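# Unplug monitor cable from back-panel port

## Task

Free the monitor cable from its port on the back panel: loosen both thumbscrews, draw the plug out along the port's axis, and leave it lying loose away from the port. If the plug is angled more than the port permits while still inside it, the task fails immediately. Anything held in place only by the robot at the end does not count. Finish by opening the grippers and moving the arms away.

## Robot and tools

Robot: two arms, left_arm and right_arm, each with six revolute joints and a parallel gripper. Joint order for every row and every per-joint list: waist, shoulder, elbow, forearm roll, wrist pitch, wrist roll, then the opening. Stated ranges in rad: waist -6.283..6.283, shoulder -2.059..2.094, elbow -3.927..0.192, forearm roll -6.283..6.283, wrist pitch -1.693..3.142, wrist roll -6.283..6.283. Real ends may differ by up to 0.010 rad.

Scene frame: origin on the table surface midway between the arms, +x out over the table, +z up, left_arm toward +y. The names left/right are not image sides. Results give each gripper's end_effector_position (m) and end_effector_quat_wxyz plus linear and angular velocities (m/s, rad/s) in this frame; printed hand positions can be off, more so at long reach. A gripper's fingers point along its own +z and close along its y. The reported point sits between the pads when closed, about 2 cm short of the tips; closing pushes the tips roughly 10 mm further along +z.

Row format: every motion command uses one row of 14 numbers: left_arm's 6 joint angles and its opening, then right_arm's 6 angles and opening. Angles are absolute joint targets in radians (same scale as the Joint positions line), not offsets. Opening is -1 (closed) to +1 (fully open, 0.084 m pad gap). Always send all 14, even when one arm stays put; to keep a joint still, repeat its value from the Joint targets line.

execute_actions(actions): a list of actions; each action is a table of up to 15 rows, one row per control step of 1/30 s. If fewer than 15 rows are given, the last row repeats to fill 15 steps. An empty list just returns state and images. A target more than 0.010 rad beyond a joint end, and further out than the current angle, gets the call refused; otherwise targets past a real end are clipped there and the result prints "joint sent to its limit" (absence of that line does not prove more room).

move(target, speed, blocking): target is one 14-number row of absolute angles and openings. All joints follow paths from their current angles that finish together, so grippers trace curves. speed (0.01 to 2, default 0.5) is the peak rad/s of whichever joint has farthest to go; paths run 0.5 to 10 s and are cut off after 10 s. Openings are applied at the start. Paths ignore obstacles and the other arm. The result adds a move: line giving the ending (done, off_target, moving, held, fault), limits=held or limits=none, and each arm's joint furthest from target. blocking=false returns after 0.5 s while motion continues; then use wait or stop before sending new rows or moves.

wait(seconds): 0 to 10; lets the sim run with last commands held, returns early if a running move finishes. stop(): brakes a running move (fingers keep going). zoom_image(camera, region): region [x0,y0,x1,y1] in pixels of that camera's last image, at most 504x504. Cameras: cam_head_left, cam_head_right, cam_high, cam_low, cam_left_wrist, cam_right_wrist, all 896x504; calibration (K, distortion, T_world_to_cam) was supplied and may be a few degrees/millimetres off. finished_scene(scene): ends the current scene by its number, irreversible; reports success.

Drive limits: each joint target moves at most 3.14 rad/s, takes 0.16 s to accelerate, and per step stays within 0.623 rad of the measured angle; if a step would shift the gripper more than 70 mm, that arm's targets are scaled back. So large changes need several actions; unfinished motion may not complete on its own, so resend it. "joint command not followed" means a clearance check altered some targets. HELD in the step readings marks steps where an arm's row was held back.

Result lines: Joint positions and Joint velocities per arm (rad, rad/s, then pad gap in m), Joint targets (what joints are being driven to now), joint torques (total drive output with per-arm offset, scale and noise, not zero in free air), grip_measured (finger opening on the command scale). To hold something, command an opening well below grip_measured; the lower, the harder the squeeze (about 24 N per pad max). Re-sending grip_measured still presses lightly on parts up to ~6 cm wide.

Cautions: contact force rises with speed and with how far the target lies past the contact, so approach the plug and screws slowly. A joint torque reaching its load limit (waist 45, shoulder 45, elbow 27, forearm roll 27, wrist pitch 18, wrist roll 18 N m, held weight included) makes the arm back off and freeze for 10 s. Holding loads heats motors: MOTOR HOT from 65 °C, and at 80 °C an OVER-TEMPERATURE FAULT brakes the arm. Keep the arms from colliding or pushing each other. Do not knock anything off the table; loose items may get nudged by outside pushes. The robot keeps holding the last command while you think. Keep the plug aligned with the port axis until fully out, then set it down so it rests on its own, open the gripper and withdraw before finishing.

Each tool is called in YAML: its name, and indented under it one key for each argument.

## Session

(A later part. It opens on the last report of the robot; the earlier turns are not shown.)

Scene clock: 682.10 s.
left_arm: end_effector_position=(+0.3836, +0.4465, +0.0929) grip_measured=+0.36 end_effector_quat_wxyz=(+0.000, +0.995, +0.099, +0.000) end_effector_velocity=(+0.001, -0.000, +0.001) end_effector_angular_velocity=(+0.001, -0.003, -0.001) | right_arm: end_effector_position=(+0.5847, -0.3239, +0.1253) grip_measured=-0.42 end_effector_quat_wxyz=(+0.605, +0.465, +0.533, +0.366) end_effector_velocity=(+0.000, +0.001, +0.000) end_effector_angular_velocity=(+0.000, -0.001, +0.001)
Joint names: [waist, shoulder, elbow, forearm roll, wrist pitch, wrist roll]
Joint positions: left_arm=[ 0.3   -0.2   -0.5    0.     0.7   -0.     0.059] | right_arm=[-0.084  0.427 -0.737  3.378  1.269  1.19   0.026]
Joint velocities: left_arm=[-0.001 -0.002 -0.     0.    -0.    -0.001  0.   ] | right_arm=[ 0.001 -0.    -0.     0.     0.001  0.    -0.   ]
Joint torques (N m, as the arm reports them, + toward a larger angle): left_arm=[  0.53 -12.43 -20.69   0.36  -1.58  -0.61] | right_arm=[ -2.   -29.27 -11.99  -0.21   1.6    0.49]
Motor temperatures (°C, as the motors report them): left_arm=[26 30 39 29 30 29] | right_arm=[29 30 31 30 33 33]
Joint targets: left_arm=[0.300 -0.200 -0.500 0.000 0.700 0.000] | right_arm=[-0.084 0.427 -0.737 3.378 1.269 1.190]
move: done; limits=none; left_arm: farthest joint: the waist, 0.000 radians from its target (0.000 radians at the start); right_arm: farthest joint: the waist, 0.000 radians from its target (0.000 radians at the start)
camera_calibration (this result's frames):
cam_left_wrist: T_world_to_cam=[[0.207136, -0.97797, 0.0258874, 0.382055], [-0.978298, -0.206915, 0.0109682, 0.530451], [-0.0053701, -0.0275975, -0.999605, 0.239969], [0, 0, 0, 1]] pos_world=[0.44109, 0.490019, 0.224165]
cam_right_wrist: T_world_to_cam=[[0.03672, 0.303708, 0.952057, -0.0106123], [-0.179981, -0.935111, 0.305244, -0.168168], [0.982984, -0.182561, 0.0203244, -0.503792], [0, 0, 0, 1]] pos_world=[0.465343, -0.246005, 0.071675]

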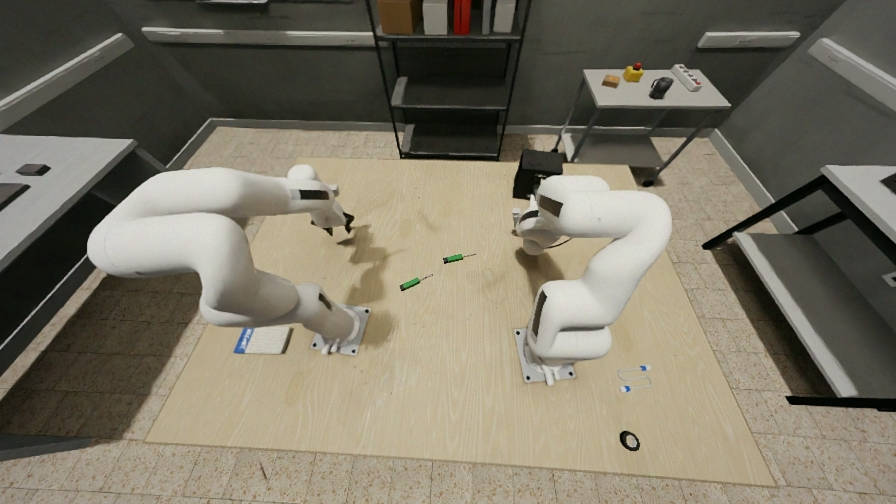

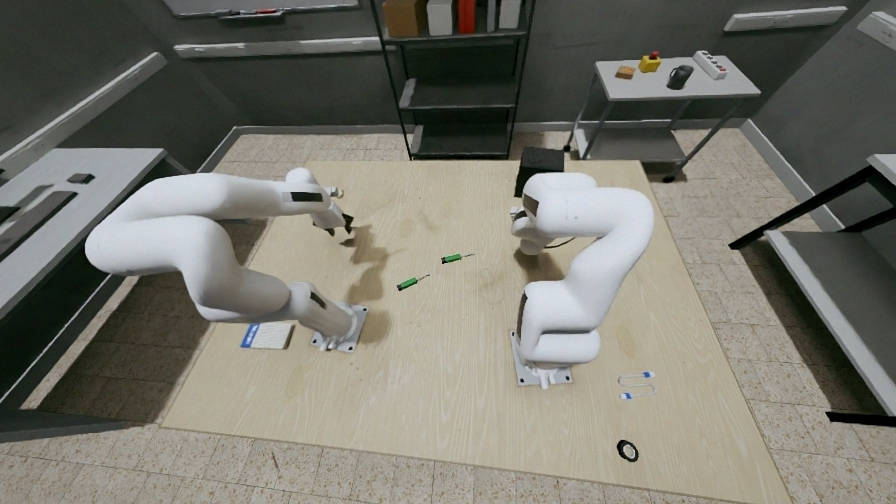

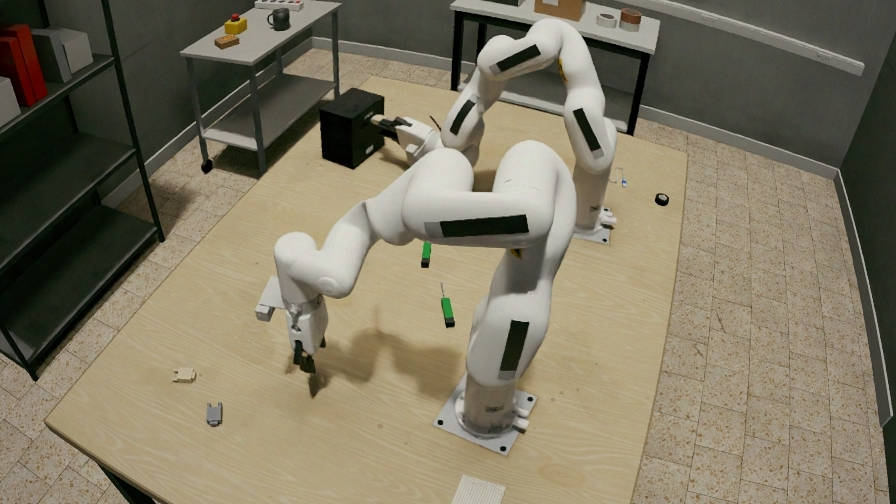

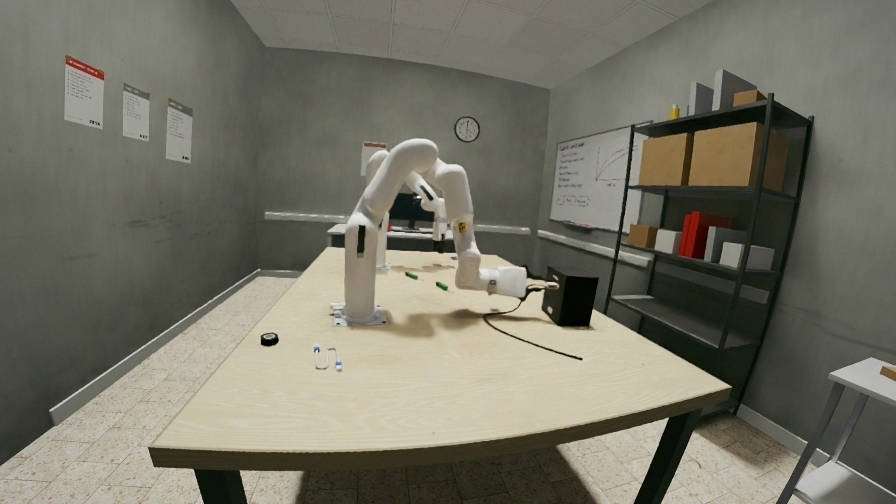

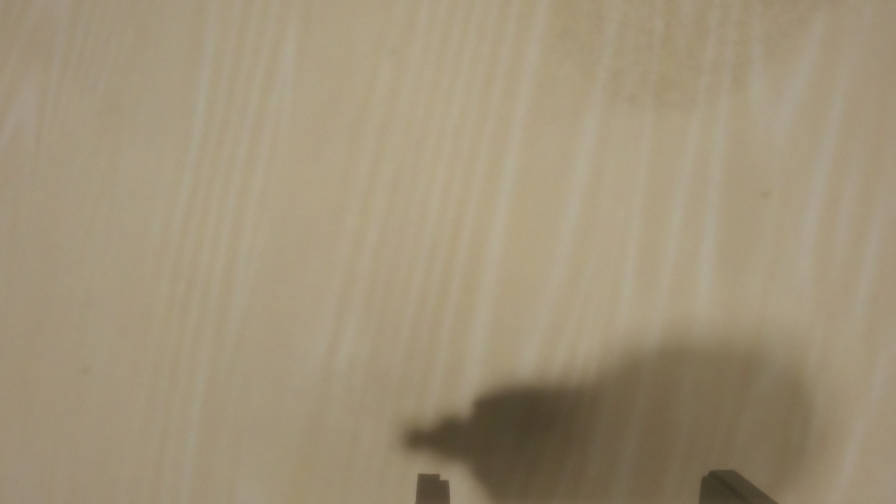

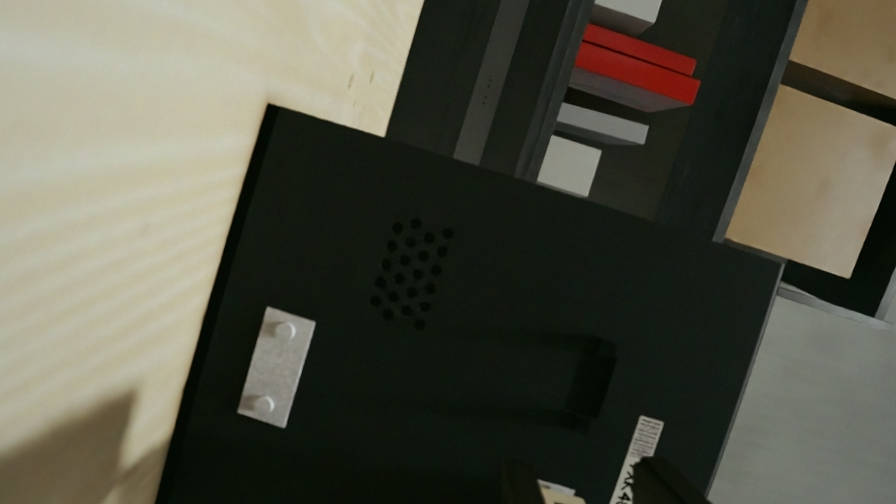

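execute_actions:
  actions:
    - [[0.3,-0.2,-0.5,0,0.7,0,0.37,-0.087,0.406,-0.7335,3.378,1.251,1.79,-0.5]]
    - [[0.3,-0.2,-0.5,0,0.7,0,0.37,-0.087,0.406,-0.7335,3.378,1.251,1.79,-1]]
    - [[0.3,-0.2,-0.5,0,0.7,0,0.37,-0.086,0.413,-0.7345,3.378,1.257,1.59,-1]]
    - [[0.3,-0.2,-0.5,0,0.7,0,0.37,-0.0855,0.42,-0.7355,3.378,1.263,1.39,-1]]
    - [[0.3,-0.2,-0.5,0,0.7,0,0.37,-0.086,0.427,-0.7365,3.378,1.269,1.19,-1]]
    - [[0.3,-0.2,-0.5,0,0.7,0,0.37,-0.086,0.427,-0.7365,3.378,1.269,1.19,-0.5]]
    - [[0.3,-0.2,-0.5,0,0.7,0,0.37,-0.087,0.406,-0.7335,3.378,1.251,1.79,-0.5]]
    - [[0.3,-0.2,-0.5,0,0.7,0,0.37,-0.087,0.406,-0.7335,3.378,1.251,1.79,-1]]
    - [[0.3,-0.2,-0.5,0,0.7,0,0.37,-0.086,0.413,-0.7345,3.378,1.257,1.59,-1]]
    - [[0.3,-0.2,-0.5,0,0.7,0,0.37,-0.0855,0.42,-0.7355,3.378,1.263,1.39,-1]]
    - [[0.3,-0.2,-0.5,0,0.7,0,0.37,-0.086,0.427,-0.7365,3.378,1.269,1.19,-1]]
    - [[0.3,-0.2,-0.5,0,0.7,0,0.37,-0.086,0.427,-0.7365,3.378,1.269,1.19,-0.5]]
    - [[0.3,-0.2,-0.5,0,0.7,0,0.37,-0.087,0.406,-0.7335,3.378,1.251,1.79,-0.5]]
    - [[0.3,-0.2,-0.5,0,0.7,0,0.37,-0.087,0.406,-0.7335,3.378,1.251,1.79,-1]]
    - [[0.3,-0.2,-0.5,0,0.7,0,0.37,-0.086,0.413,-0.7345,3.378,1.257,1.59,-1]]
    - [[0.3,-0.2,-0.5,0,0.7,0,0.37,-0.0855,0.42,-0.7355,3.378,1.263,1.39,-1]]
    - [[0.3,-0.2,-0.5,0,0.7,0,0.37,-0.086,0.427,-0.7365,3.378,1.269,1.19,-1]]
    - [[0.3,-0.2,-0.5,0,0.7,0,0.37,-0.086,0.427,-0.7365,3.378,1.269,1.19,-0.4]]
    - [[0.3,-0.2,-0.5,0,0.7,0,0.37,-0.084,0.406,-0.7335,3.378,1.251,1.79,-0.4]]
    - [[0.3,-0.2,-0.5,0,0.7,0,0.37,-0.07,0.343,-0.625,3.39,1.292,1.79,-0.4]]
    - [[0.3,-0.2,-0.5,0,0.7,0,0.37,-0.09,0.33,-0.6,3.367,1.3,2.22,0.1]]
    - [[0.3,-0.2,-0.5,0,0.7,0,0.37,-0.115,0.315,-0.575,3.343,1.31,2.66,0.1]]
    - [[0.3,-0.2,-0.5,0,0.7,0,0.37,-0.135,0.30,-0.55,3.32,1.32,3.09,0.1]]
    - [[0.3,-0.2,-0.5,0,0.7,0,0.37,-0.142,0.356,-0.64,3.315,1.29,3.09,0.1]]
    - [[0.3,-0.2,-0.5,0,0.7,0,0.37,-0.1495,0.413,-0.729,3.31,1.259,3.1,0]]
    - [[0.3,-0.2,-0.5,0,0.7,0,0.37,-0.1495,0.413,-0.729,3.31,1.259,3.6,0]]
    - [[0.3,-0.2,-0.5,0,0.7,0,0.37,-0.1495,0.413,-0.729,3.31,1.259,3.6,-0.8]]
    - [[0.3,-0.2,-0.5,0,0.7,0,0.37,-0.1495,0.413,-0.729,3.31,1.259,3.27,-0.8]]
    - [[0.3,-0.2,-0.5,0,0.7,0,0.37,-0.1495,0.413,-0.729,3.31,1.259,2.93,-0.8]]
    - [[0.3,-0.2,-0.5,0,0.7,0,0.37,-0.1495,0.413,-0.729,3.31,1.259,2.6,-0.8]]
    - [[0.3,-0.2,-0.5,0,0.7,0,0.37,-0.1495,0.413,-0.729,3.31,1.259,2.6,0]]
    - [[0.3,-0.2,-0.5,0,0.7,0,0.37,-0.1495,0.413,-0.729,3.31,1.259,3.1,0]]
    - [[0.3,-0.2,-0.5,0,0.7,0,0.37,-0.1495,0.413,-0.729,3.31,1.259,3.6,0]]
    - [[0.3,-0.2,-0.5,0,0.7,0,0.37,-0.1495,0.413,-0.729,3.31,1.259,3.6,-0.8]]
    - [[0.3,-0.2,-0.5,0,0.7,0,0.37,-0.1495,0.413,-0.729,3.31,1.259,3.27,-0.8]]
    - [[0.3,-0.2,-0.5,0,0.7,0,0.37,-0.1495,0.413,-0.729,3.31,1.259,2.93,-0.8]]
    - [[0.3,-0.2,-0.5,0,0.7,0,0.37,-0.1495,0.413,-0.729,3.31,1.259,2.6,-0.8]]
    - [[0.3,-0.2,-0.5,0,0.7,0,0.37,-0.1495,0.413,-0.729,3.31,1.259,2.6,0]]
    - [[0.3,-0.2,-0.5,0,0.7,0,0.37,-0.1495,0.413,-0.729,3.31,1.259,3.09,0.1]]
    - [[0.3,-0.2,-0.5,0,0.7,0,0.37,-0.153,0.47,-0.735,3.31,1.312,3.09,0.1]]
    - [[0.3,-0.2,-0.5,0,0.7,0,0.37,-0.153,0.47,-0.735,3.31,1.312,3.09,0.1]]

zoom_image:
  camera: "cam_right_wrist"
  region: [450,350,710,504]

Scene clock: 747.30 s.
left_arm: end_effector_position=(+0.3836, +0.4465, +0.0929) grip_measured=+0.36 end_effector_quat_wxyz=(+0.000, +0.995, +0.099, +0.000) end_effector_velocity=(-0.000, -0.000, -0.000) end_effector_angular_velocity=(+0.000, +0.001, -0.001) | right_arm: end_effector_position=(+0.5811, -0.3512, +0.1110) grip_measured=+0.09 end_effector_quat_wxyz=(+0.066, +0.704, -0.060, +0.705) end_effector_velocity=(-0.000, -0.000, -0.000) end_effector_angular_velocity=(+0.000, +0.001, +0.000)
Joint names: [waist, shoulder, elbow, forearm roll, wrist pitch, wrist roll]
Joint positions: left_arm=[ 0.3   -0.2   -0.5   -0.     0.7    0.     0.059] | right_arm=[-0.153  0.47  -0.735  3.31   1.312  3.09   0.048]
Joint velocities: left_arm=[-0.001  0.001  0.     0.001 -0.     0.    -0.   ] | right_arm=[-0.     0.001  0.    -0.001  0.     0.    -0.   ]
Joint torques (N m, as the arm reports them, + toward a larger angle): left_arm=[  1.53 -11.8  -20.77   0.03  -1.33  -0.85] | right_arm=[ -1.97 -29.42 -11.45  -0.46   1.47   0.37]
Motor temperatures (°C, as the motors report them): left_arm=[26 30 39 29 30 29] | right_arm=[29 30 31 30 33 33]
Joint targets: left_arm=[0.300 -0.200 -0.500 0.000 0.700 0.000] | right_arm=[-0.153 0.470 -0.735 3.310 1.312 3.090]
Step readings (joint positions; steps 1 to 15: 1st action; 16 to 30: 2nd action; 31 to 45: 3rd action; 46 to 60: 4th action; 61 to 75: 5th action; 76 to 90: 6th action; 91 to 105: 7th action; 106 to 120: 8th action; 121 to 135: 9th action; 136 to 150: 10th action; 151 to 165: 11th action; 166 to 180: 12th action; 181 to 195: 13th action):
0: left_arm=[0.300 -0.200 -0.500 -0.000 0.700 -0.000] | right_arm=[-0.084 0.427 -0.737 3.378 1.269 1.190]
1: left_arm=[0.300 -0.200 -0.500 -0.000 0.700 -0.000] | right_arm=[-0.084 0.427 -0.736 3.378 1.269 1.191]
2: left_arm=[0.300 -0.200 -0.500 0.000 0.700 -0.000] | right_arm=[-0.084 0.427 -0.736 3.378 1.269 1.197]
4: left_arm=[0.300 -0.200 -0.500 -0.000 0.700 -0.000] | right_arm=[-0.084 0.425 -0.736 3.378 1.267 1.248]
8: left_arm=[0.300 -0.200 -0.500 -0.000 0.700 -0.000] | right_arm=[-0.086 0.415 -0.735 3.378 1.259 1.522]
15: left_arm=[0.300 -0.200 -0.500 -0.000 0.700 -0.000] | right_arm=[-0.087 0.407 -0.734 3.378 1.252 1.770]
16: left_arm=[0.300 -0.200 -0.500 0.000 0.700 -0.000] | right_arm=[-0.087 0.406 -0.733 3.378 1.251 1.776]
17: left_arm=[0.300 -0.200 -0.500 -0.000 0.700 -0.000] | right_arm=[-0.087 0.406 -0.733 3.378 1.251 1.780]
19: left_arm=[0.300 -0.200 -0.500 0.000 0.700 -0.000] | right_arm=[-0.087 0.406 -0.733 3.378 1.251 1.785]
23: left_arm=[0.300 -0.200 -0.500 -0.000 0.700 -0.000] | right_arm=[-0.087 0.406 -0.733 3.378 1.251 1.789]
30: left_arm=[0.300 -0.200 -0.500 -0.000 0.700 0.000] | right_arm=[-0.087 0.406 -0.733 3.378 1.251 1.790]
31: left_arm=[0.300 -0.200 -0.500 0.000 0.700 -0.000] | right_arm=[-0.087 0.406 -0.733 3.378 1.251 1.789]
32: left_arm=[0.300 -0.200 -0.500 -0.000 0.700 -0.000] | right_arm=[-0.087 0.406 -0.733 3.378 1.251 1.783]
34: left_arm=[0.300 -0.200 -0.500 0.000 0.700 0.000] | right_arm=[-0.087 0.408 -0.734 3.378 1.253 1.733]
38: left_arm=[0.300 -0.200 -0.500 -0.000 0.700 0.000] | right_arm=[-0.086 0.412 -0.734 3.378 1.256 1.623]
45: left_arm=[0.300 -0.200 -0.500 -0.000 0.700 0.000] | right_arm=[-0.086 0.413 -0.735 3.378 1.257 1.592]
46: left_arm=[0.300 -0.200 -0.500 -0.000 0.700 -0.000] | right_arm=[-0.086 0.413 -0.735 3.378 1.257 1.591]
47: left_arm=[0.300 -0.200 -0.500 -0.000 0.700 0.000] | right_arm=[-0.086 0.413 -0.735 3.378 1.257 1.584]
49: left_arm=[0.300 -0.200 -0.500 0.000 0.700 -0.000] | right_arm=[-0.086 0.415 -0.735 3.378 1.259 1.534]
53: left_arm=[0.300 -0.200 -0.500 -0.000 0.700 -0.000] | right_arm=[-0.086 0.419 -0.736 3.378 1.262 1.423]
60: left_arm=[0.300 -0.200 -0.500 0.000 0.700 0.000] | right_arm=[-0.086 0.420 -0.736 3.378 1.263 1.392]
61: left_arm=[0.300 -0.200 -0.500 -0.000 0.700 -0.000] | right_arm=[-0.086 0.420 -0.736 3.378 1.263 1.391]
62: left_arm=[0.300 -0.200 -0.500 -0.000 0.700 -0.000] | right_arm=[-0.086 0.420 -0.736 3.378 1.263 1.384]
64: left_arm=[0.300 -0.200 -0.500 0.000 0.700 0.000] | right_arm=[-0.086 0.422 -0.736 3.378 1.265 1.334]
68: left_arm=[0.300 -0.200 -0.500 -0.000 0.700 0.000] | right_arm=[-0.086 0.426 -0.737 3.378 1.268 1.223]
75: left_arm=[0.300 -0.200 -0.500 0.000 0.700 0.000] | right_arm=[-0.086 0.427 -0.737 3.378 1.269 1.192]
76: left_arm=[0.300 -0.200 -0.500 0.000 0.700 0.000] | right_arm=[-0.086 0.427 -0.737 3.378 1.269 1.192]
77: left_arm=[0.300 -0.200 -0.500 0.000 0.700 0.000] | right_arm=[-0.086 0.427 -0.736 3.378 1.269 1.191]
79: left_arm=[0.300 -0.200 -0.500 -0.000 0.700 -0.000] | right_arm=[-0.086 0.427 -0.735 3.378 1.269 1.191]
83: left_arm=[0.300 -0.200 -0.500 -0.000 0.700 0.000] | right_arm=[-0.086 0.427 -0.736 3.378 1.269 1.190]
90: left_arm=[0.300 -0.200 -0.500 0.000 0.700 -0.000] | right_arm=[-0.086 0.427 -0.736 3.378 1.269 1.190]
91: left_arm=[0.300 -0.200 -0.500 -0.000 0.700 -0.000] | right_arm=[-0.086 0.427 -0.736 3.378 1.269 1.191]
92: left_arm=[0.300 -0.200 -0.500 0.000 0.700 -0.000] | right_arm=[-0.086 0.427 -0.736 3.378 1.269 1.197]
94: left_arm=[0.300 -0.200 -0.500 0.000 0.700 0.000] | right_arm=[-0.086 0.425 -0.736 3.378 1.267 1.248]
98: left_arm=[0.300 -0.200 -0.500 -0.000 0.700 -0.000] | right_arm=[-0.087 0.415 -0.735 3.378 1.259 1.522]
105: left_arm=[0.300 -0.200 -0.500 0.000 0.700 -0.000] | right_arm=[-0.087 0.407 -0.734 3.378 1.252 1.770]
106: left_arm=[0.300 -0.200 -0.500 -0.000 0.700 0.000] | right_arm=[-0.087 0.406 -0.733 3.378 1.251 1.776]
107: left_arm=[0.300 -0.200 -0.500 0.000 0.700 -0.000] | right_arm=[-0.087 0.406 -0.733 3.378 1.251 1.780]
109: left_arm=[0.300 -0.200 -0.500 -0.000 0.700 -0.000] | right_arm=[-0.087 0.406 -0.733 3.378 1.251 1.785]
113: left_arm=[0.300 -0.200 -0.500 0.000 0.700 0.000] | right_arm=[-0.087 0.406 -0.733 3.378 1.251 1.789]
120: left_arm=[0.300 -0.200 -0.500 0.000 0.700 0.000] | right_arm=[-0.087 0.406 -0.733 3.378 1.251 1.790]
121: left_arm=[0.300 -0.200 -0.500 0.000 0.700 0.000] | right_arm=[-0.087 0.406 -0.733 3.378 1.251 1.789]
122: left_arm=[0.300 -0.200 -0.500 -0.000 0.700 0.000] | right_arm=[-0.087 0.406 -0.733 3.378 1.251 1.783]
124: left_arm=[0.300 -0.200 -0.500 0.000 0.700 0.000] | right_arm=[-0.087 0.408 -0.734 3.378 1.253 1.733]
128: left_arm=[0.300 -0.200 -0.500 0.000 0.700 -0.000] | right_arm=[-0.086 0.412 -0.734 3.378 1.256 1.623]
135: left_arm=[0.300 -0.200 -0.500 0.000 0.700 -0.000] | right_arm=[-0.086 0.413 -0.735 3.378 1.257 1.592]
136: left_arm=[0.300 -0.200 -0.500 -0.000 0.700 0.000] | right_arm=[-0.086 0.413 -0.735 3.378 1.257 1.591]
137: left_arm=[0.300 -0.200 -0.500 -0.000 0.700 -0.000] | right_arm=[-0.086 0.413 -0.735 3.378 1.257 1.584]
139: left_arm=[0.300 -0.200 -0.500 0.000 0.700 0.000] | right_arm=[-0.086 0.415 -0.735 3.378 1.259 1.534]
143: left_arm=[0.300 -0.200 -0.500 0.000 0.700 0.000] | right_arm=[-0.086 0.419 -0.736 3.378 1.262 1.423]
150: left_arm=[0.300 -0.200 -0.500 0.000 0.700 0.000] | right_arm=[-0.086 0.420 -0.736 3.378 1.263 1.392]
151: left_arm=[0.300 -0.200 -0.500 -0.000 0.700 -0.000] | right_arm=[-0.086 0.420 -0.736 3.378 1.263 1.391]
152: left_arm=[0.300 -0.200 -0.500 0.000 0.700 -0.000] | right_arm=[-0.086 0.420 -0.736 3.378 1.263 1.384]
154: left_arm=[0.300 -0.200 -0.500 -0.000 0.700 -0.000] | right_arm=[-0.086 0.422 -0.736 3.378 1.265 1.334]
158: left_arm=[0.300 -0.200 -0.500 -0.000 0.700 0.000] | right_arm=[-0.086 0.426 -0.737 3.378 1.268 1.223]
165: left_arm=[0.300 -0.200 -0.500 0.000 0.700 -0.000] | right_arm=[-0.086 0.427 -0.737 3.378 1.269 1.192]
166: left_arm=[0.300 -0.200 -0.500 -0.000 0.700 -0.000] | right_arm=[-0.086 0.427 -0.737 3.378 1.269 1.192]
167: left_arm=[0.300 -0.200 -0.500 -0.000 0.700 -0.000] | right_arm=[-0.086 0.427 -0.736 3.378 1.269 1.191]
169: left_arm=[0.300 -0.200 -0.500 -0.000 0.700 -0.000] | right_arm=[-0.086 0.427 -0.735 3.378 1.269 1.191]
173: left_arm=[0.300 -0.200 -0.500 -0.000 0.700 -0.000] | right_arm=[-0.086 0.427 -0.736 3.378 1.269 1.190]
180: left_arm=[0.300 -0.200 -0.500 0.000 0.700 0.000] | right_arm=[-0.086 0.427 -0.736 3.378 1.269 1.190]
181: left_arm=[0.300 -0.200 -0.500 -0.000 0.700 -0.000] | right_arm=[-0.086 0.427 -0.736 3.378 1.269 1.191]
182: left_arm=[0.300 -0.200 -0.500 0.000 0.700 -0.000] | right_arm=[-0.086 0.427 -0.736 3.378 1.269 1.197]
184: left_arm=[0.300 -0.200 -0.500 -0.000 0.700 0.000] | right_arm=[-0.086 0.425 -0.736 3.378 1.267 1.248]
Lines left out of this list: 142.
camera_calibration (this result's frames):
cam_left_wrist: T_world_to_cam=[[0.207135, -0.97797, 0.0258874, 0.382055], [-0.978298, -0.206914, 0.0109682, 0.53045], [-0.00537013, -0.0275975, -0.999605, 0.239969], [0, 0, 0, 1]] pos_world=[0.44109, 0.490019, 0.224165]
cam_right_wrist: T_world_to_cam=[[-0.194318, -0.9809, 0.00874438, -0.200671], [-0.0148833, -0.0059651, -0.999871, 0.18521], [0.980826, -0.194423, -0.0134399, -0.504146], [0, 0, 0, 1]] pos_world=[0.458242, -0.293751, 0.180165]

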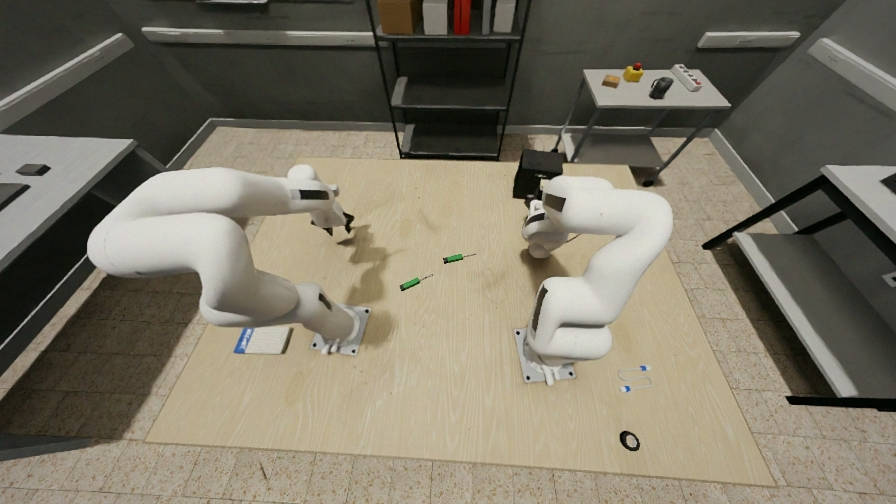

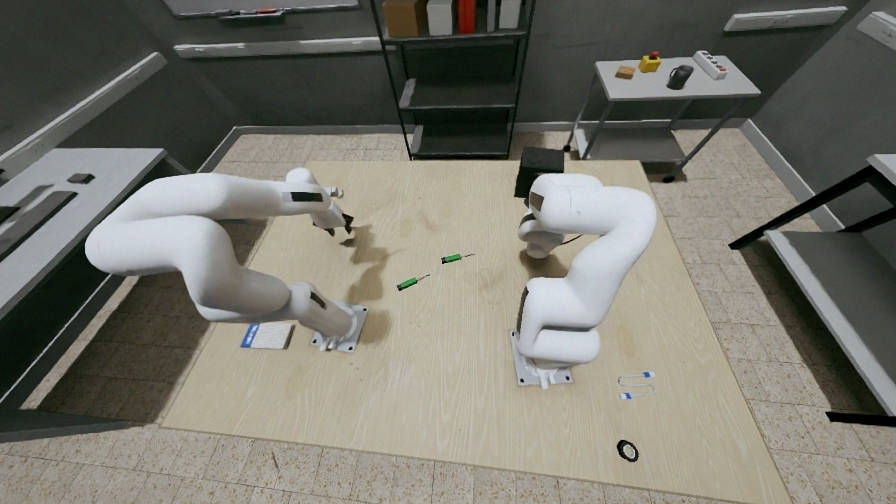

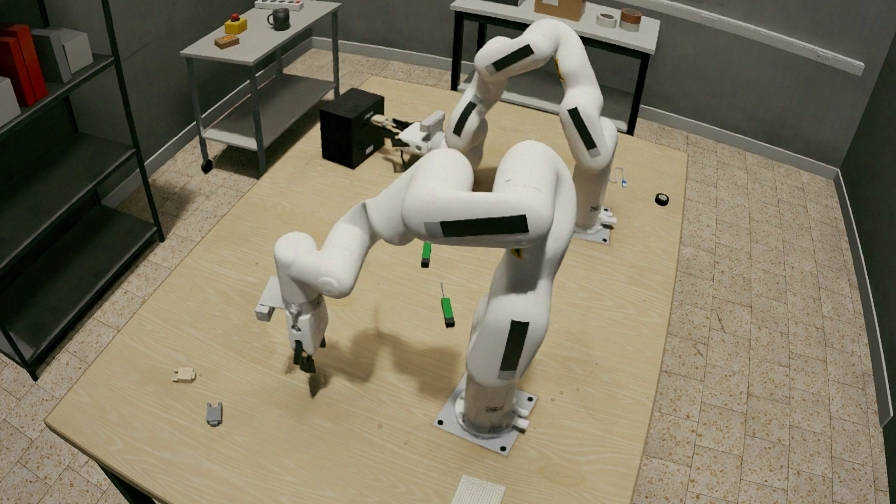

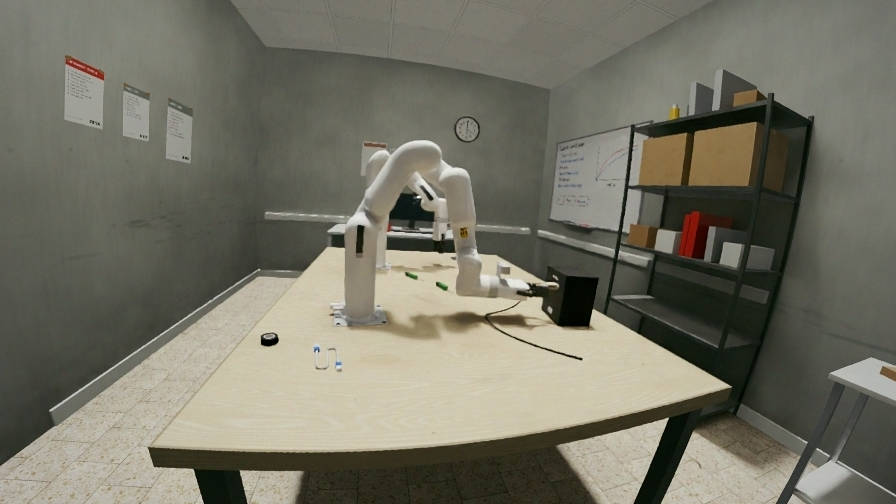

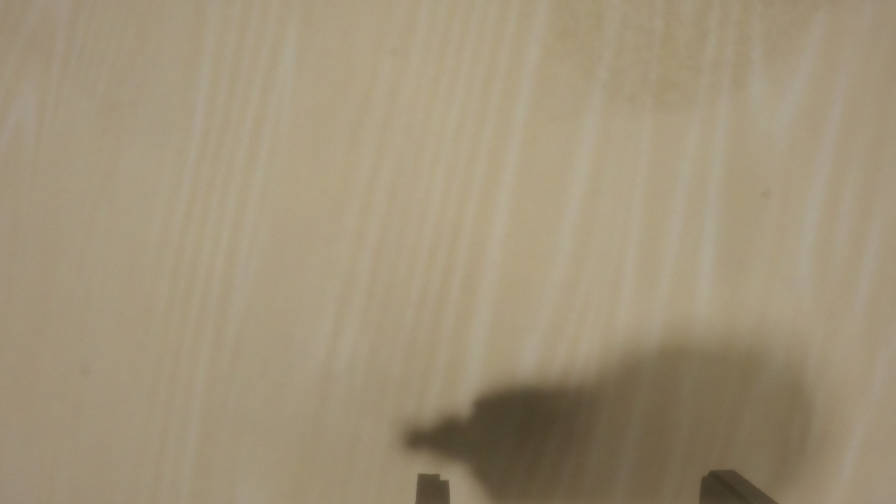

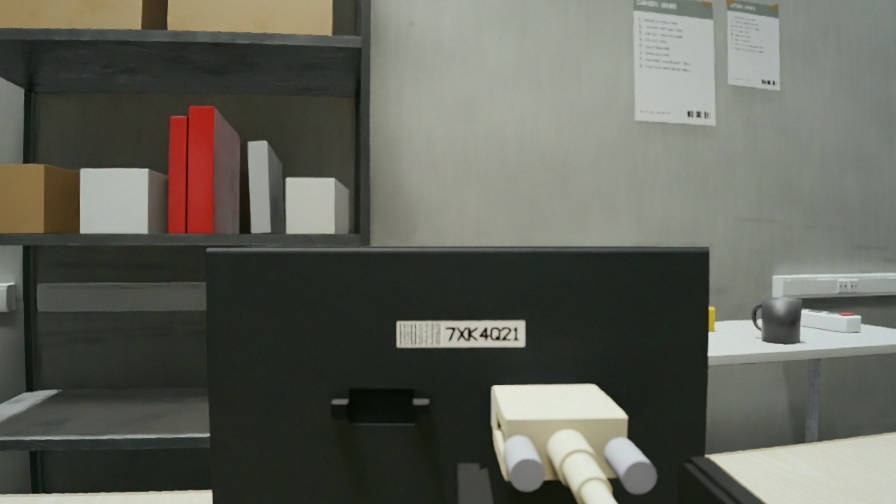

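Region (450, 350, 710, 504) of cam_right_wrist's 896x504 image, scaled by 1.938, with more detail than that image has; it fills the top 299 rows of this view, and the rest is white.

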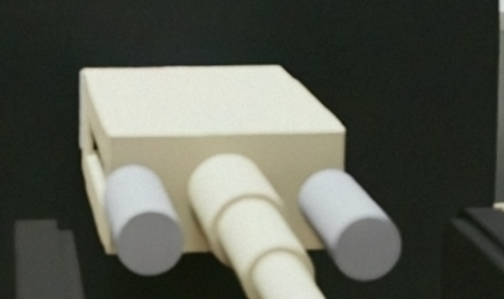

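execute_actions:
  actions:
    - [[0.3,-0.2,-0.5,0,0.7,0,0.37,-0.1495,0.413,-0.729,3.31,1.259,3.1,0]]
    - [[0.3,-0.2,-0.5,0,0.7,0,0.37,-0.1495,0.413,-0.729,3.31,1.259,3.6,0]]
    - [[0.3,-0.2,-0.5,0,0.7,0,0.37,-0.1495,0.413,-0.729,3.31,1.259,3.6,-0.8]]
    - [[0.3,-0.2,-0.5,0,0.7,0,0.37,-0.1495,0.413,-0.729,3.31,1.259,3.27,-0.8]]
    - [[0.3,-0.2,-0.5,0,0.7,0,0.37,-0.1495,0.413,-0.729,3.31,1.259,2.93,-0.8]]
    - [[0.3,-0.2,-0.5,0,0.7,0,0.37,-0.1495,0.413,-0.729,3.31,1.259,2.6,-0.8]]
    - [[0.3,-0.2,-0.5,0,0.7,0,0.37,-0.1495,0.413,-0.729,3.31,1.259,2.6,0]]
    - [[0.3,-0.2,-0.5,0,0.7,0,0.37,-0.1495,0.413,-0.729,3.31,1.259,3.1,0]]
    - [[0.3,-0.2,-0.5,0,0.7,0,0.37,-0.1495,0.413,-0.729,3.31,1.259,3.6,0]]
    - [[0.3,-0.2,-0.5,0,0.7,0,0.37,-0.1495,0.413,-0.729,3.31,1.259,3.6,-0.8]]
    - [[0.3,-0.2,-0.5,0,0.7,0,0.37,-0.1495,0.413,-0.729,3.31,1.259,3.27,-0.8]]
    - [[0.3,-0.2,-0.5,0,0.7,0,0.37,-0.1495,0.413,-0.729,3.31,1.259,2.93,-0.8]]
    - [[0.3,-0.2,-0.5,0,0.7,0,0.37,-0.1495,0.413,-0.729,3.31,1.259,2.6,-0.8]]
    - [[0.3,-0.2,-0.5,0,0.7,0,0.37,-0.1495,0.413,-0.729,3.31,1.259,2.6,0]]
    - [[0.3,-0.2,-0.5,0,0.7,0,0.37,-0.1495,0.413,-0.729,3.31,1.259,3.09,0.1]]
    - [[0.3,-0.2,-0.5,0,0.7,0,0.37,-0.153,0.47,-0.735,3.31,1.312,3.09,0.1]]
    - [[0.3,-0.2,-0.5,0,0.7,0,0.37,-0.153,0.47,-0.735,3.31,1.312,3.09,0.1]]

zoom_image:
  camera: "cam_right_wrist"
  region: [450,350,710,504]

Scene clock: 780.00 s.
left_arm: end_effector_position=(+0.3836, +0.4465, +0.0929) grip_measured=+0.36 end_effector_quat_wxyz=(+0.000, +0.995, +0.099, +0.000) end_effector_velocity=(-0.001, +0.001, -0.001) end_effector_angular_velocity=(-0.000, +0.002, +0.002) | right_arm: end_effector_position=(+0.5811, -0.3512, +0.1110) grip_measured=+0.09 end_effector_quat_wxyz=(+0.066, +0.704, -0.060, +0.705) end_effector_velocity=(-0.000, +0.000, -0.001) end_effector_angular_velocity=(+0.000, +0.002, +0.001)
Joint names: [waist, shoulder, elbow, forearm roll, wrist pitch, wrist roll]
Joint positions: left_arm=[ 0.3   -0.2   -0.5   -0.     0.7    0.     0.059] | right_arm=[-0.153  0.47  -0.735  3.31   1.312  3.09   0.048]
Joint velocities: left_arm=[ 0.002  0.001  0.001  0.     0.    -0.    -0.   ] | right_arm=[ 0.     0.     0.    -0.001 -0.002  0.    -0.   ]
Joint torques (N m, as the arm reports them, + toward a larger angle): left_arm=[  0.52 -12.27 -21.15   0.04  -1.24  -0.56] | right_arm=[ -1.93 -29.24 -11.04  -0.34   1.61   0.43]
Motor temperatures (°C, as the motors report them): left_arm=[26 30 39 29 30 29] | right_arm=[29 30 31 30 33 33]
Joint targets: left_arm=[0.300 -0.200 -0.500 0.000 0.700 0.000] | right_arm=[-0.153 0.470 -0.735 3.310 1.312 3.090]
Step readings (joint positions; steps 1 to 15: 1st action; 16 to 30: 2nd action; 31 to 45: 3rd action; 46 to 60: 4th action; 61 to 75: 5th action; 76 to 90: 6th action; 91 to 105: 7th action; 106 to 120: 8th action; 121 to 135: 9th action; 136 to 150: 10th action; 151 to 165: 11th action; 166 to 180: 12th action; 181 to 195: 13th action):
0: left_arm=[0.300 -0.200 -0.500 0.000 0.700 0.000] | right_arm=[-0.153 0.470 -0.735 3.310 1.312 3.090]
1: left_arm=[0.300 -0.200 -0.500 0.000 0.700 -0.000] | right_arm=[-0.153 0.470 -0.735 3.310 1.311 3.090]
2: left_arm=[0.300 -0.200 -0.500 -0.000 0.700 -0.000] | right_arm=[-0.153 0.465 -0.734 3.310 1.305 3.091]
4: left_arm=[0.300 -0.200 -0.500 0.000 0.700 -0.000] | right_arm=[-0.151 0.439 -0.729 3.310 1.281 3.096]
8: left_arm=[0.300 -0.200 -0.500 0.000 0.700 0.000] | right_arm=[-0.149 0.417 -0.730 3.310 1.264 3.099]
15: left_arm=[0.300 -0.200 -0.500 -0.000 0.700 -0.000] | right_arm=[-0.149 0.414 -0.729 3.310 1.259 3.100]
16: left_arm=[0.300 -0.200 -0.500 0.000 0.700 -0.000] | right_arm=[-0.149 0.414 -0.729 3.310 1.259 3.101]
17: left_arm=[0.300 -0.200 -0.500 0.000 0.700 -0.000] | right_arm=[-0.149 0.414 -0.729 3.310 1.259 3.107]
19: left_arm=[0.300 -0.200 -0.500 -0.000 0.700 -0.000] | right_arm=[-0.149 0.413 -0.729 3.310 1.259 3.158]
23: left_arm=[0.300 -0.200 -0.500 -0.000 0.700 -0.000] | right_arm=[-0.150 0.413 -0.729 3.310 1.259 3.411]
30: left_arm=[0.300 -0.200 -0.500 -0.000 0.700 -0.000] | right_arm=[-0.150 0.413 -0.729 3.310 1.259 3.587]
31: left_arm=[0.300 -0.200 -0.500 0.000 0.700 -0.000] | right_arm=[-0.150 0.413 -0.729 3.310 1.259 3.591]
32: left_arm=[0.300 -0.200 -0.500 0.000 0.700 0.000] | right_arm=[-0.150 0.413 -0.729 3.310 1.259 3.594]
34: left_arm=[0.300 -0.200 -0.500 0.000 0.700 0.000] | right_arm=[-0.150 0.413 -0.729 3.310 1.259 3.597]
38: left_arm=[0.300 -0.200 -0.500 0.000 0.700 -0.000] | right_arm=[-0.150 0.413 -0.729 3.310 1.259 3.599]
45: left_arm=[0.300 -0.200 -0.500 -0.000 0.700 -0.000] | right_arm=[-0.150 0.413 -0.729 3.310 1.259 3.600]
46: left_arm=[0.300 -0.200 -0.500 -0.000 0.700 -0.000] | right_arm=[-0.150 0.413 -0.729 3.310 1.259 3.599]
47: left_arm=[0.300 -0.200 -0.500 0.000 0.700 -0.000] | right_arm=[-0.150 0.413 -0.729 3.310 1.259 3.593]
49: left_arm=[0.300 -0.200 -0.500 -0.000 0.700 0.000] | right_arm=[-0.150 0.413 -0.729 3.310 1.259 3.542]
53: left_arm=[0.300 -0.200 -0.500 0.000 0.700 0.000] | right_arm=[-0.150 0.413 -0.729 3.310 1.259 3.353]
60: left_arm=[0.300 -0.200 -0.500 -0.000 0.700 0.000] | right_arm=[-0.150 0.413 -0.729 3.310 1.259 3.276]
61: left_arm=[0.300 -0.200 -0.500 -0.000 0.700 0.000] | right_arm=[-0.150 0.413 -0.729 3.310 1.259 3.273]
62: left_arm=[0.300 -0.200 -0.500 0.000 0.700 -0.000] | right_arm=[-0.150 0.413 -0.729 3.310 1.259 3.265]
64: left_arm=[0.300 -0.200 -0.500 0.000 0.700 -0.000] | right_arm=[-0.150 0.413 -0.729 3.310 1.259 3.213]
68: left_arm=[0.300 -0.200 -0.500 -0.000 0.700 0.000] | right_arm=[-0.150 0.413 -0.729 3.310 1.259 3.018]
75: left_arm=[0.300 -0.200 -0.500 0.000 0.700 0.000] | right_arm=[-0.150 0.413 -0.729 3.310 1.259 2.936]
76: left_arm=[0.300 -0.200 -0.500 0.000 0.700 -0.000] | right_arm=[-0.150 0.413 -0.729 3.310 1.259 2.933]
77: left_arm=[0.300 -0.200 -0.500 -0.000 0.700 -0.000] | right_arm=[-0.150 0.413 -0.729 3.310 1.259 2.926]
79: left_arm=[0.300 -0.200 -0.500 0.000 0.700 0.000] | right_arm=[-0.150 0.413 -0.729 3.310 1.259 2.873]
83: left_arm=[0.300 -0.200 -0.500 0.000 0.700 -0.000] | right_arm=[-0.150 0.413 -0.728 3.310 1.259 2.683]
90: left_arm=[0.300 -0.200 -0.500 -0.000 0.700 0.000] | right_arm=[-0.149 0.413 -0.728 3.310 1.259 2.606]
91: left_arm=[0.300 -0.200 -0.500 -0.000 0.700 0.000] | right_arm=[-0.149 0.413 -0.729 3.310 1.259 2.604]
92: left_arm=[0.300 -0.200 -0.500 -0.000 0.700 0.000] | right_arm=[-0.149 0.413 -0.730 3.310 1.259 2.603]
94: left_arm=[0.300 -0.200 -0.500 0.000 0.700 0.000] | right_arm=[-0.148 0.413 -0.731 3.309 1.259 2.602]
98: left_arm=[0.300 -0.200 -0.500 0.000 0.700 0.000] | right_arm=[-0.149 0.413 -0.730 3.310 1.259 2.601]
105: left_arm=[0.300 -0.200 -0.500 -0.000 0.700 0.000] | right_arm=[-0.149 0.413 -0.729 3.310 1.259 2.600]
106: left_arm=[0.300 -0.200 -0.500 -0.000 0.700 -0.000] | right_arm=[-0.149 0.413 -0.729 3.310 1.259 2.601]
107: left_arm=[0.300 -0.200 -0.500 -0.000 0.700 -0.000] | right_arm=[-0.149 0.413 -0.729 3.310 1.259 2.607]
109: left_arm=[0.300 -0.200 -0.500 0.000 0.700 -0.000] | right_arm=[-0.149 0.413 -0.729 3.310 1.259 2.658]
113: left_arm=[0.300 -0.200 -0.500 0.000 0.700 -0.000] | right_arm=[-0.150 0.413 -0.729 3.310 1.259 2.911]
120: left_arm=[0.300 -0.200 -0.500 -0.000 0.700 0.000] | right_arm=[-0.150 0.413 -0.729 3.310 1.259 3.087]
121: left_arm=[0.300 -0.200 -0.500 -0.000 0.700 -0.000] | right_arm=[-0.150 0.413 -0.729 3.310 1.259 3.092]
122: left_arm=[0.300 -0.200 -0.500 0.000 0.700 0.000] | right_arm=[-0.150 0.413 -0.729 3.310 1.259 3.101]
124: left_arm=[0.300 -0.200 -0.500 -0.000 0.700 0.000] | right_arm=[-0.150 0.413 -0.729 3.310 1.259 3.155]
128: left_arm=[0.300 -0.200 -0.500 0.000 0.700 0.000] | right_arm=[-0.150 0.413 -0.729 3.310 1.259 3.410]
135: left_arm=[0.300 -0.200 -0.500 -0.000 0.700 0.000] | right_arm=[-0.150 0.413 -0.729 3.310 1.259 3.587]
136: left_arm=[0.300 -0.200 -0.500 -0.000 0.700 0.000] | right_arm=[-0.150 0.413 -0.729 3.310 1.259 3.591]
137: left_arm=[0.300 -0.200 -0.500 0.000 0.700 -0.000] | right_arm=[-0.150 0.413 -0.729 3.310 1.259 3.594]
139: left_arm=[0.300 -0.200 -0.500 0.000 0.700 -0.000] | right_arm=[-0.149 0.413 -0.729 3.310 1.259 3.597]
143: left_arm=[0.300 -0.200 -0.500 0.000 0.700 0.000] | right_arm=[-0.149 0.413 -0.729 3.310 1.259 3.599]
150: left_arm=[0.300 -0.200 -0.500 0.000 0.700 -0.000] | right_arm=[-0.149 0.413 -0.729 3.310 1.259 3.600]
151: left_arm=[0.300 -0.200 -0.500 -0.000 0.700 -0.000] | right_arm=[-0.149 0.413 -0.729 3.310 1.259 3.599]
152: left_arm=[0.300 -0.200 -0.500 -0.000 0.700 -0.000] | right_arm=[-0.149 0.413 -0.729 3.310 1.259 3.593]
154: left_arm=[0.300 -0.200 -0.500 0.000 0.700 -0.000] | right_arm=[-0.149 0.413 -0.729 3.310 1.259 3.542]
158: left_arm=[0.300 -0.200 -0.500 0.000 0.700 -0.000] | right_arm=[-0.150 0.413 -0.729 3.310 1.259 3.353]
165: left_arm=[0.300 -0.200 -0.500 -0.000 0.700 0.000] | right_arm=[-0.150 0.413 -0.729 3.310 1.259 3.276]
166: left_arm=[0.300 -0.200 -0.500 -0.000 0.700 0.000] | right_arm=[-0.150 0.413 -0.729 3.310 1.259 3.273]
167: left_arm=[0.300 -0.200 -0.500 0.000 0.700 -0.000] | right_arm=[-0.150 0.413 -0.729 3.310 1.259 3.265]
169: left_arm=[0.300 -0.200 -0.500 -0.000 0.700 0.000] | right_arm=[-0.150 0.413 -0.729 3.310 1.259 3.213]
173: left_arm=[0.300 -0.200 -0.500 -0.000 0.700 -0.000] | right_arm=[-0.150 0.413 -0.729 3.310 1.259 3.018]
180: left_arm=[0.300 -0.200 -0.500 0.000 0.700 -0.000] | right_arm=[-0.150 0.413 -0.729 3.310 1.259 2.936]
181: left_arm=[0.300 -0.200 -0.500 0.000 0.700 0.000] | right_arm=[-0.150 0.413 -0.729 3.310 1.259 2.933]
182: left_arm=[0.300 -0.200 -0.500 -0.000 0.700 0.000] | right_arm=[-0.150 0.413 -0.729 3.310 1.259 2.926]
184: left_arm=[0.300 -0.200 -0.500 -0.000 0.700 0.000] | right_arm=[-0.150 0.413 -0.729 3.310 1.259 2.873]
Lines left out of this list: 22.
camera_calibration (this result's frames):
cam_left_wrist: T_world_to_cam=[[0.207135, -0.97797, 0.0258875, 0.382055], [-0.978298, -0.206915, 0.0109683, 0.53045], [-0.00537014, -0.0275976, -0.999605, 0.239969], [0, 0, 0, 1]] pos_world=[0.44109, 0.490019, 0.224165]
cam_right_wrist: T_world_to_cam=[[-0.194317, -0.9809, 0.00874721, -0.200672], [-0.0149076, -0.00596319, -0.999871, 0.185214], [0.980825, -0.194422, -0.0134641, -0.504138], [0, 0, 0, 1]] pos_world=[0.458239, -0.29375, 0.180158]

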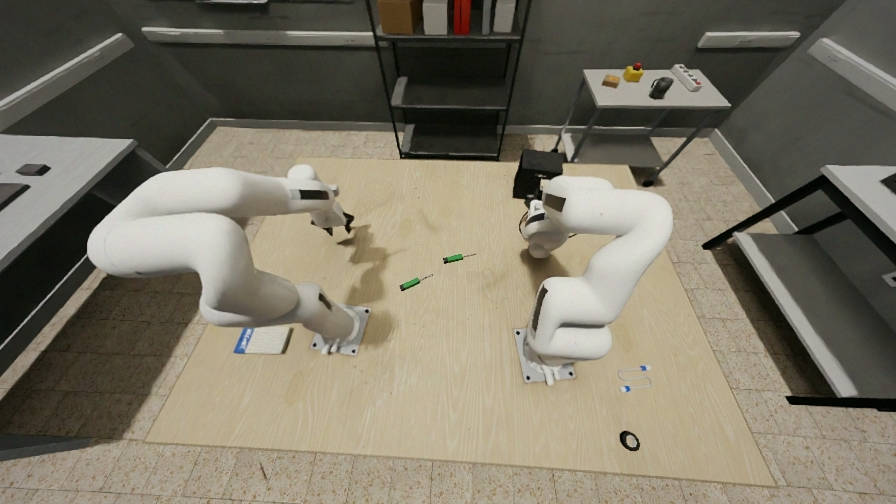

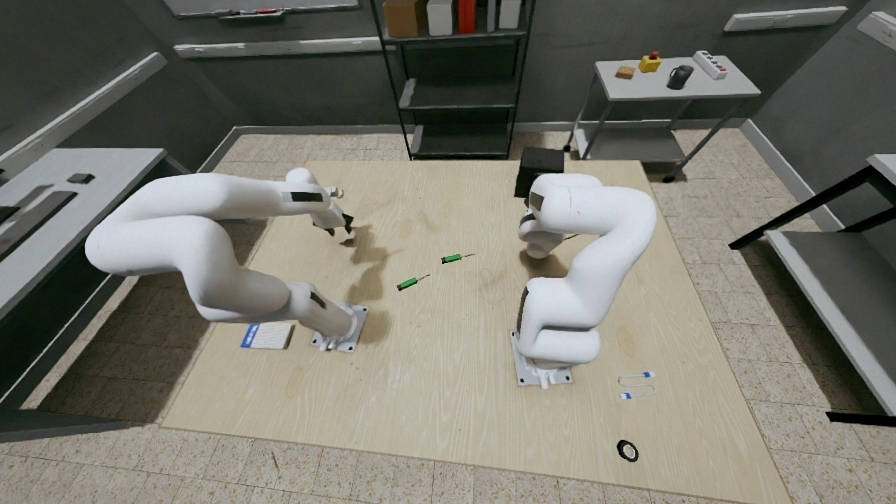

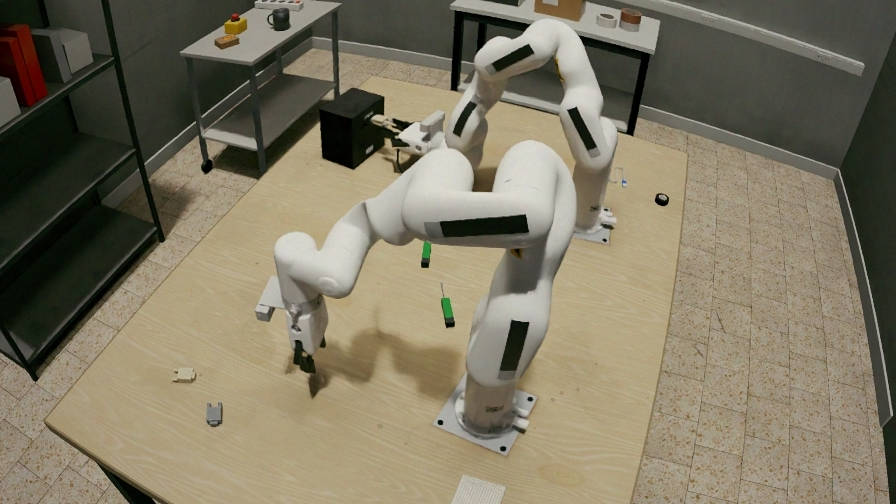

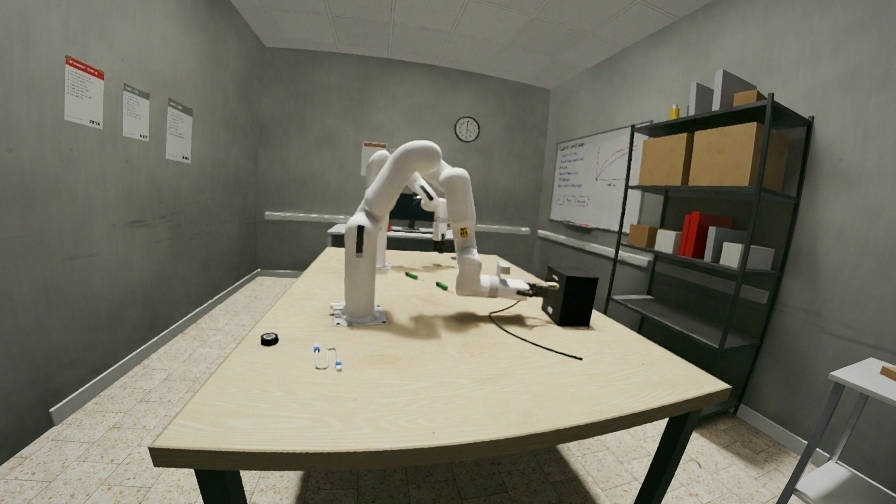

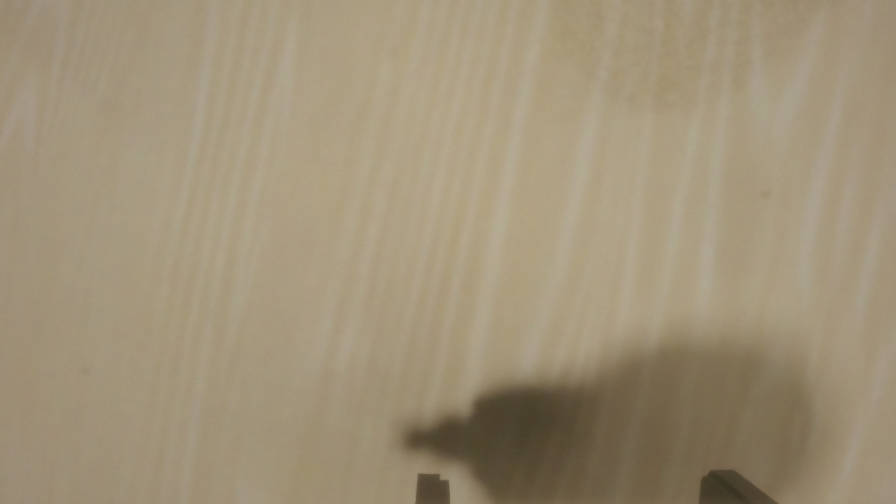

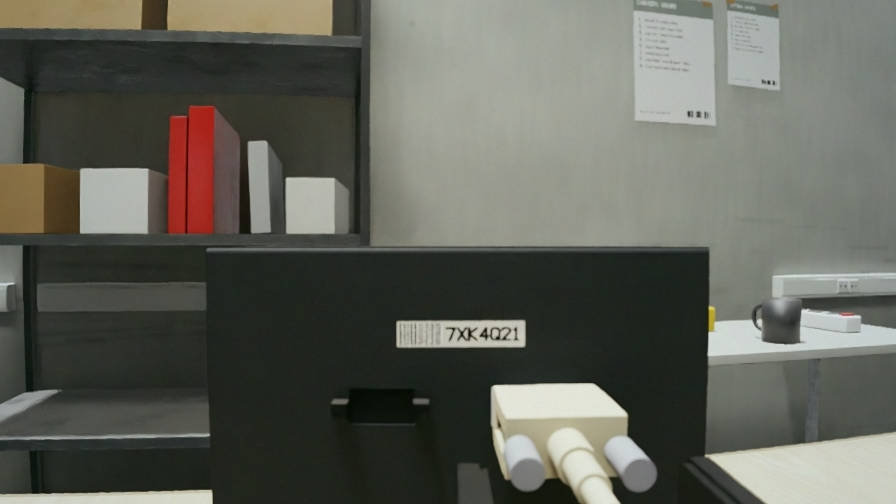

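Region (450, 350, 710, 504) of cam_right_wrist's 896x504 image, scaled by 1.938, with more detail than that image has; it fills the top 299 rows of this view, and the rest is white.

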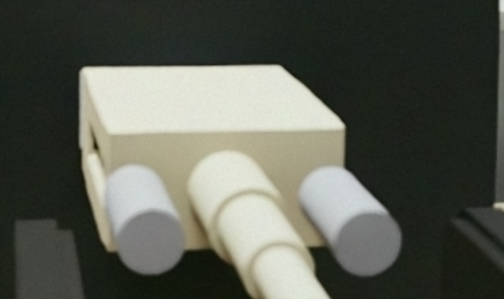

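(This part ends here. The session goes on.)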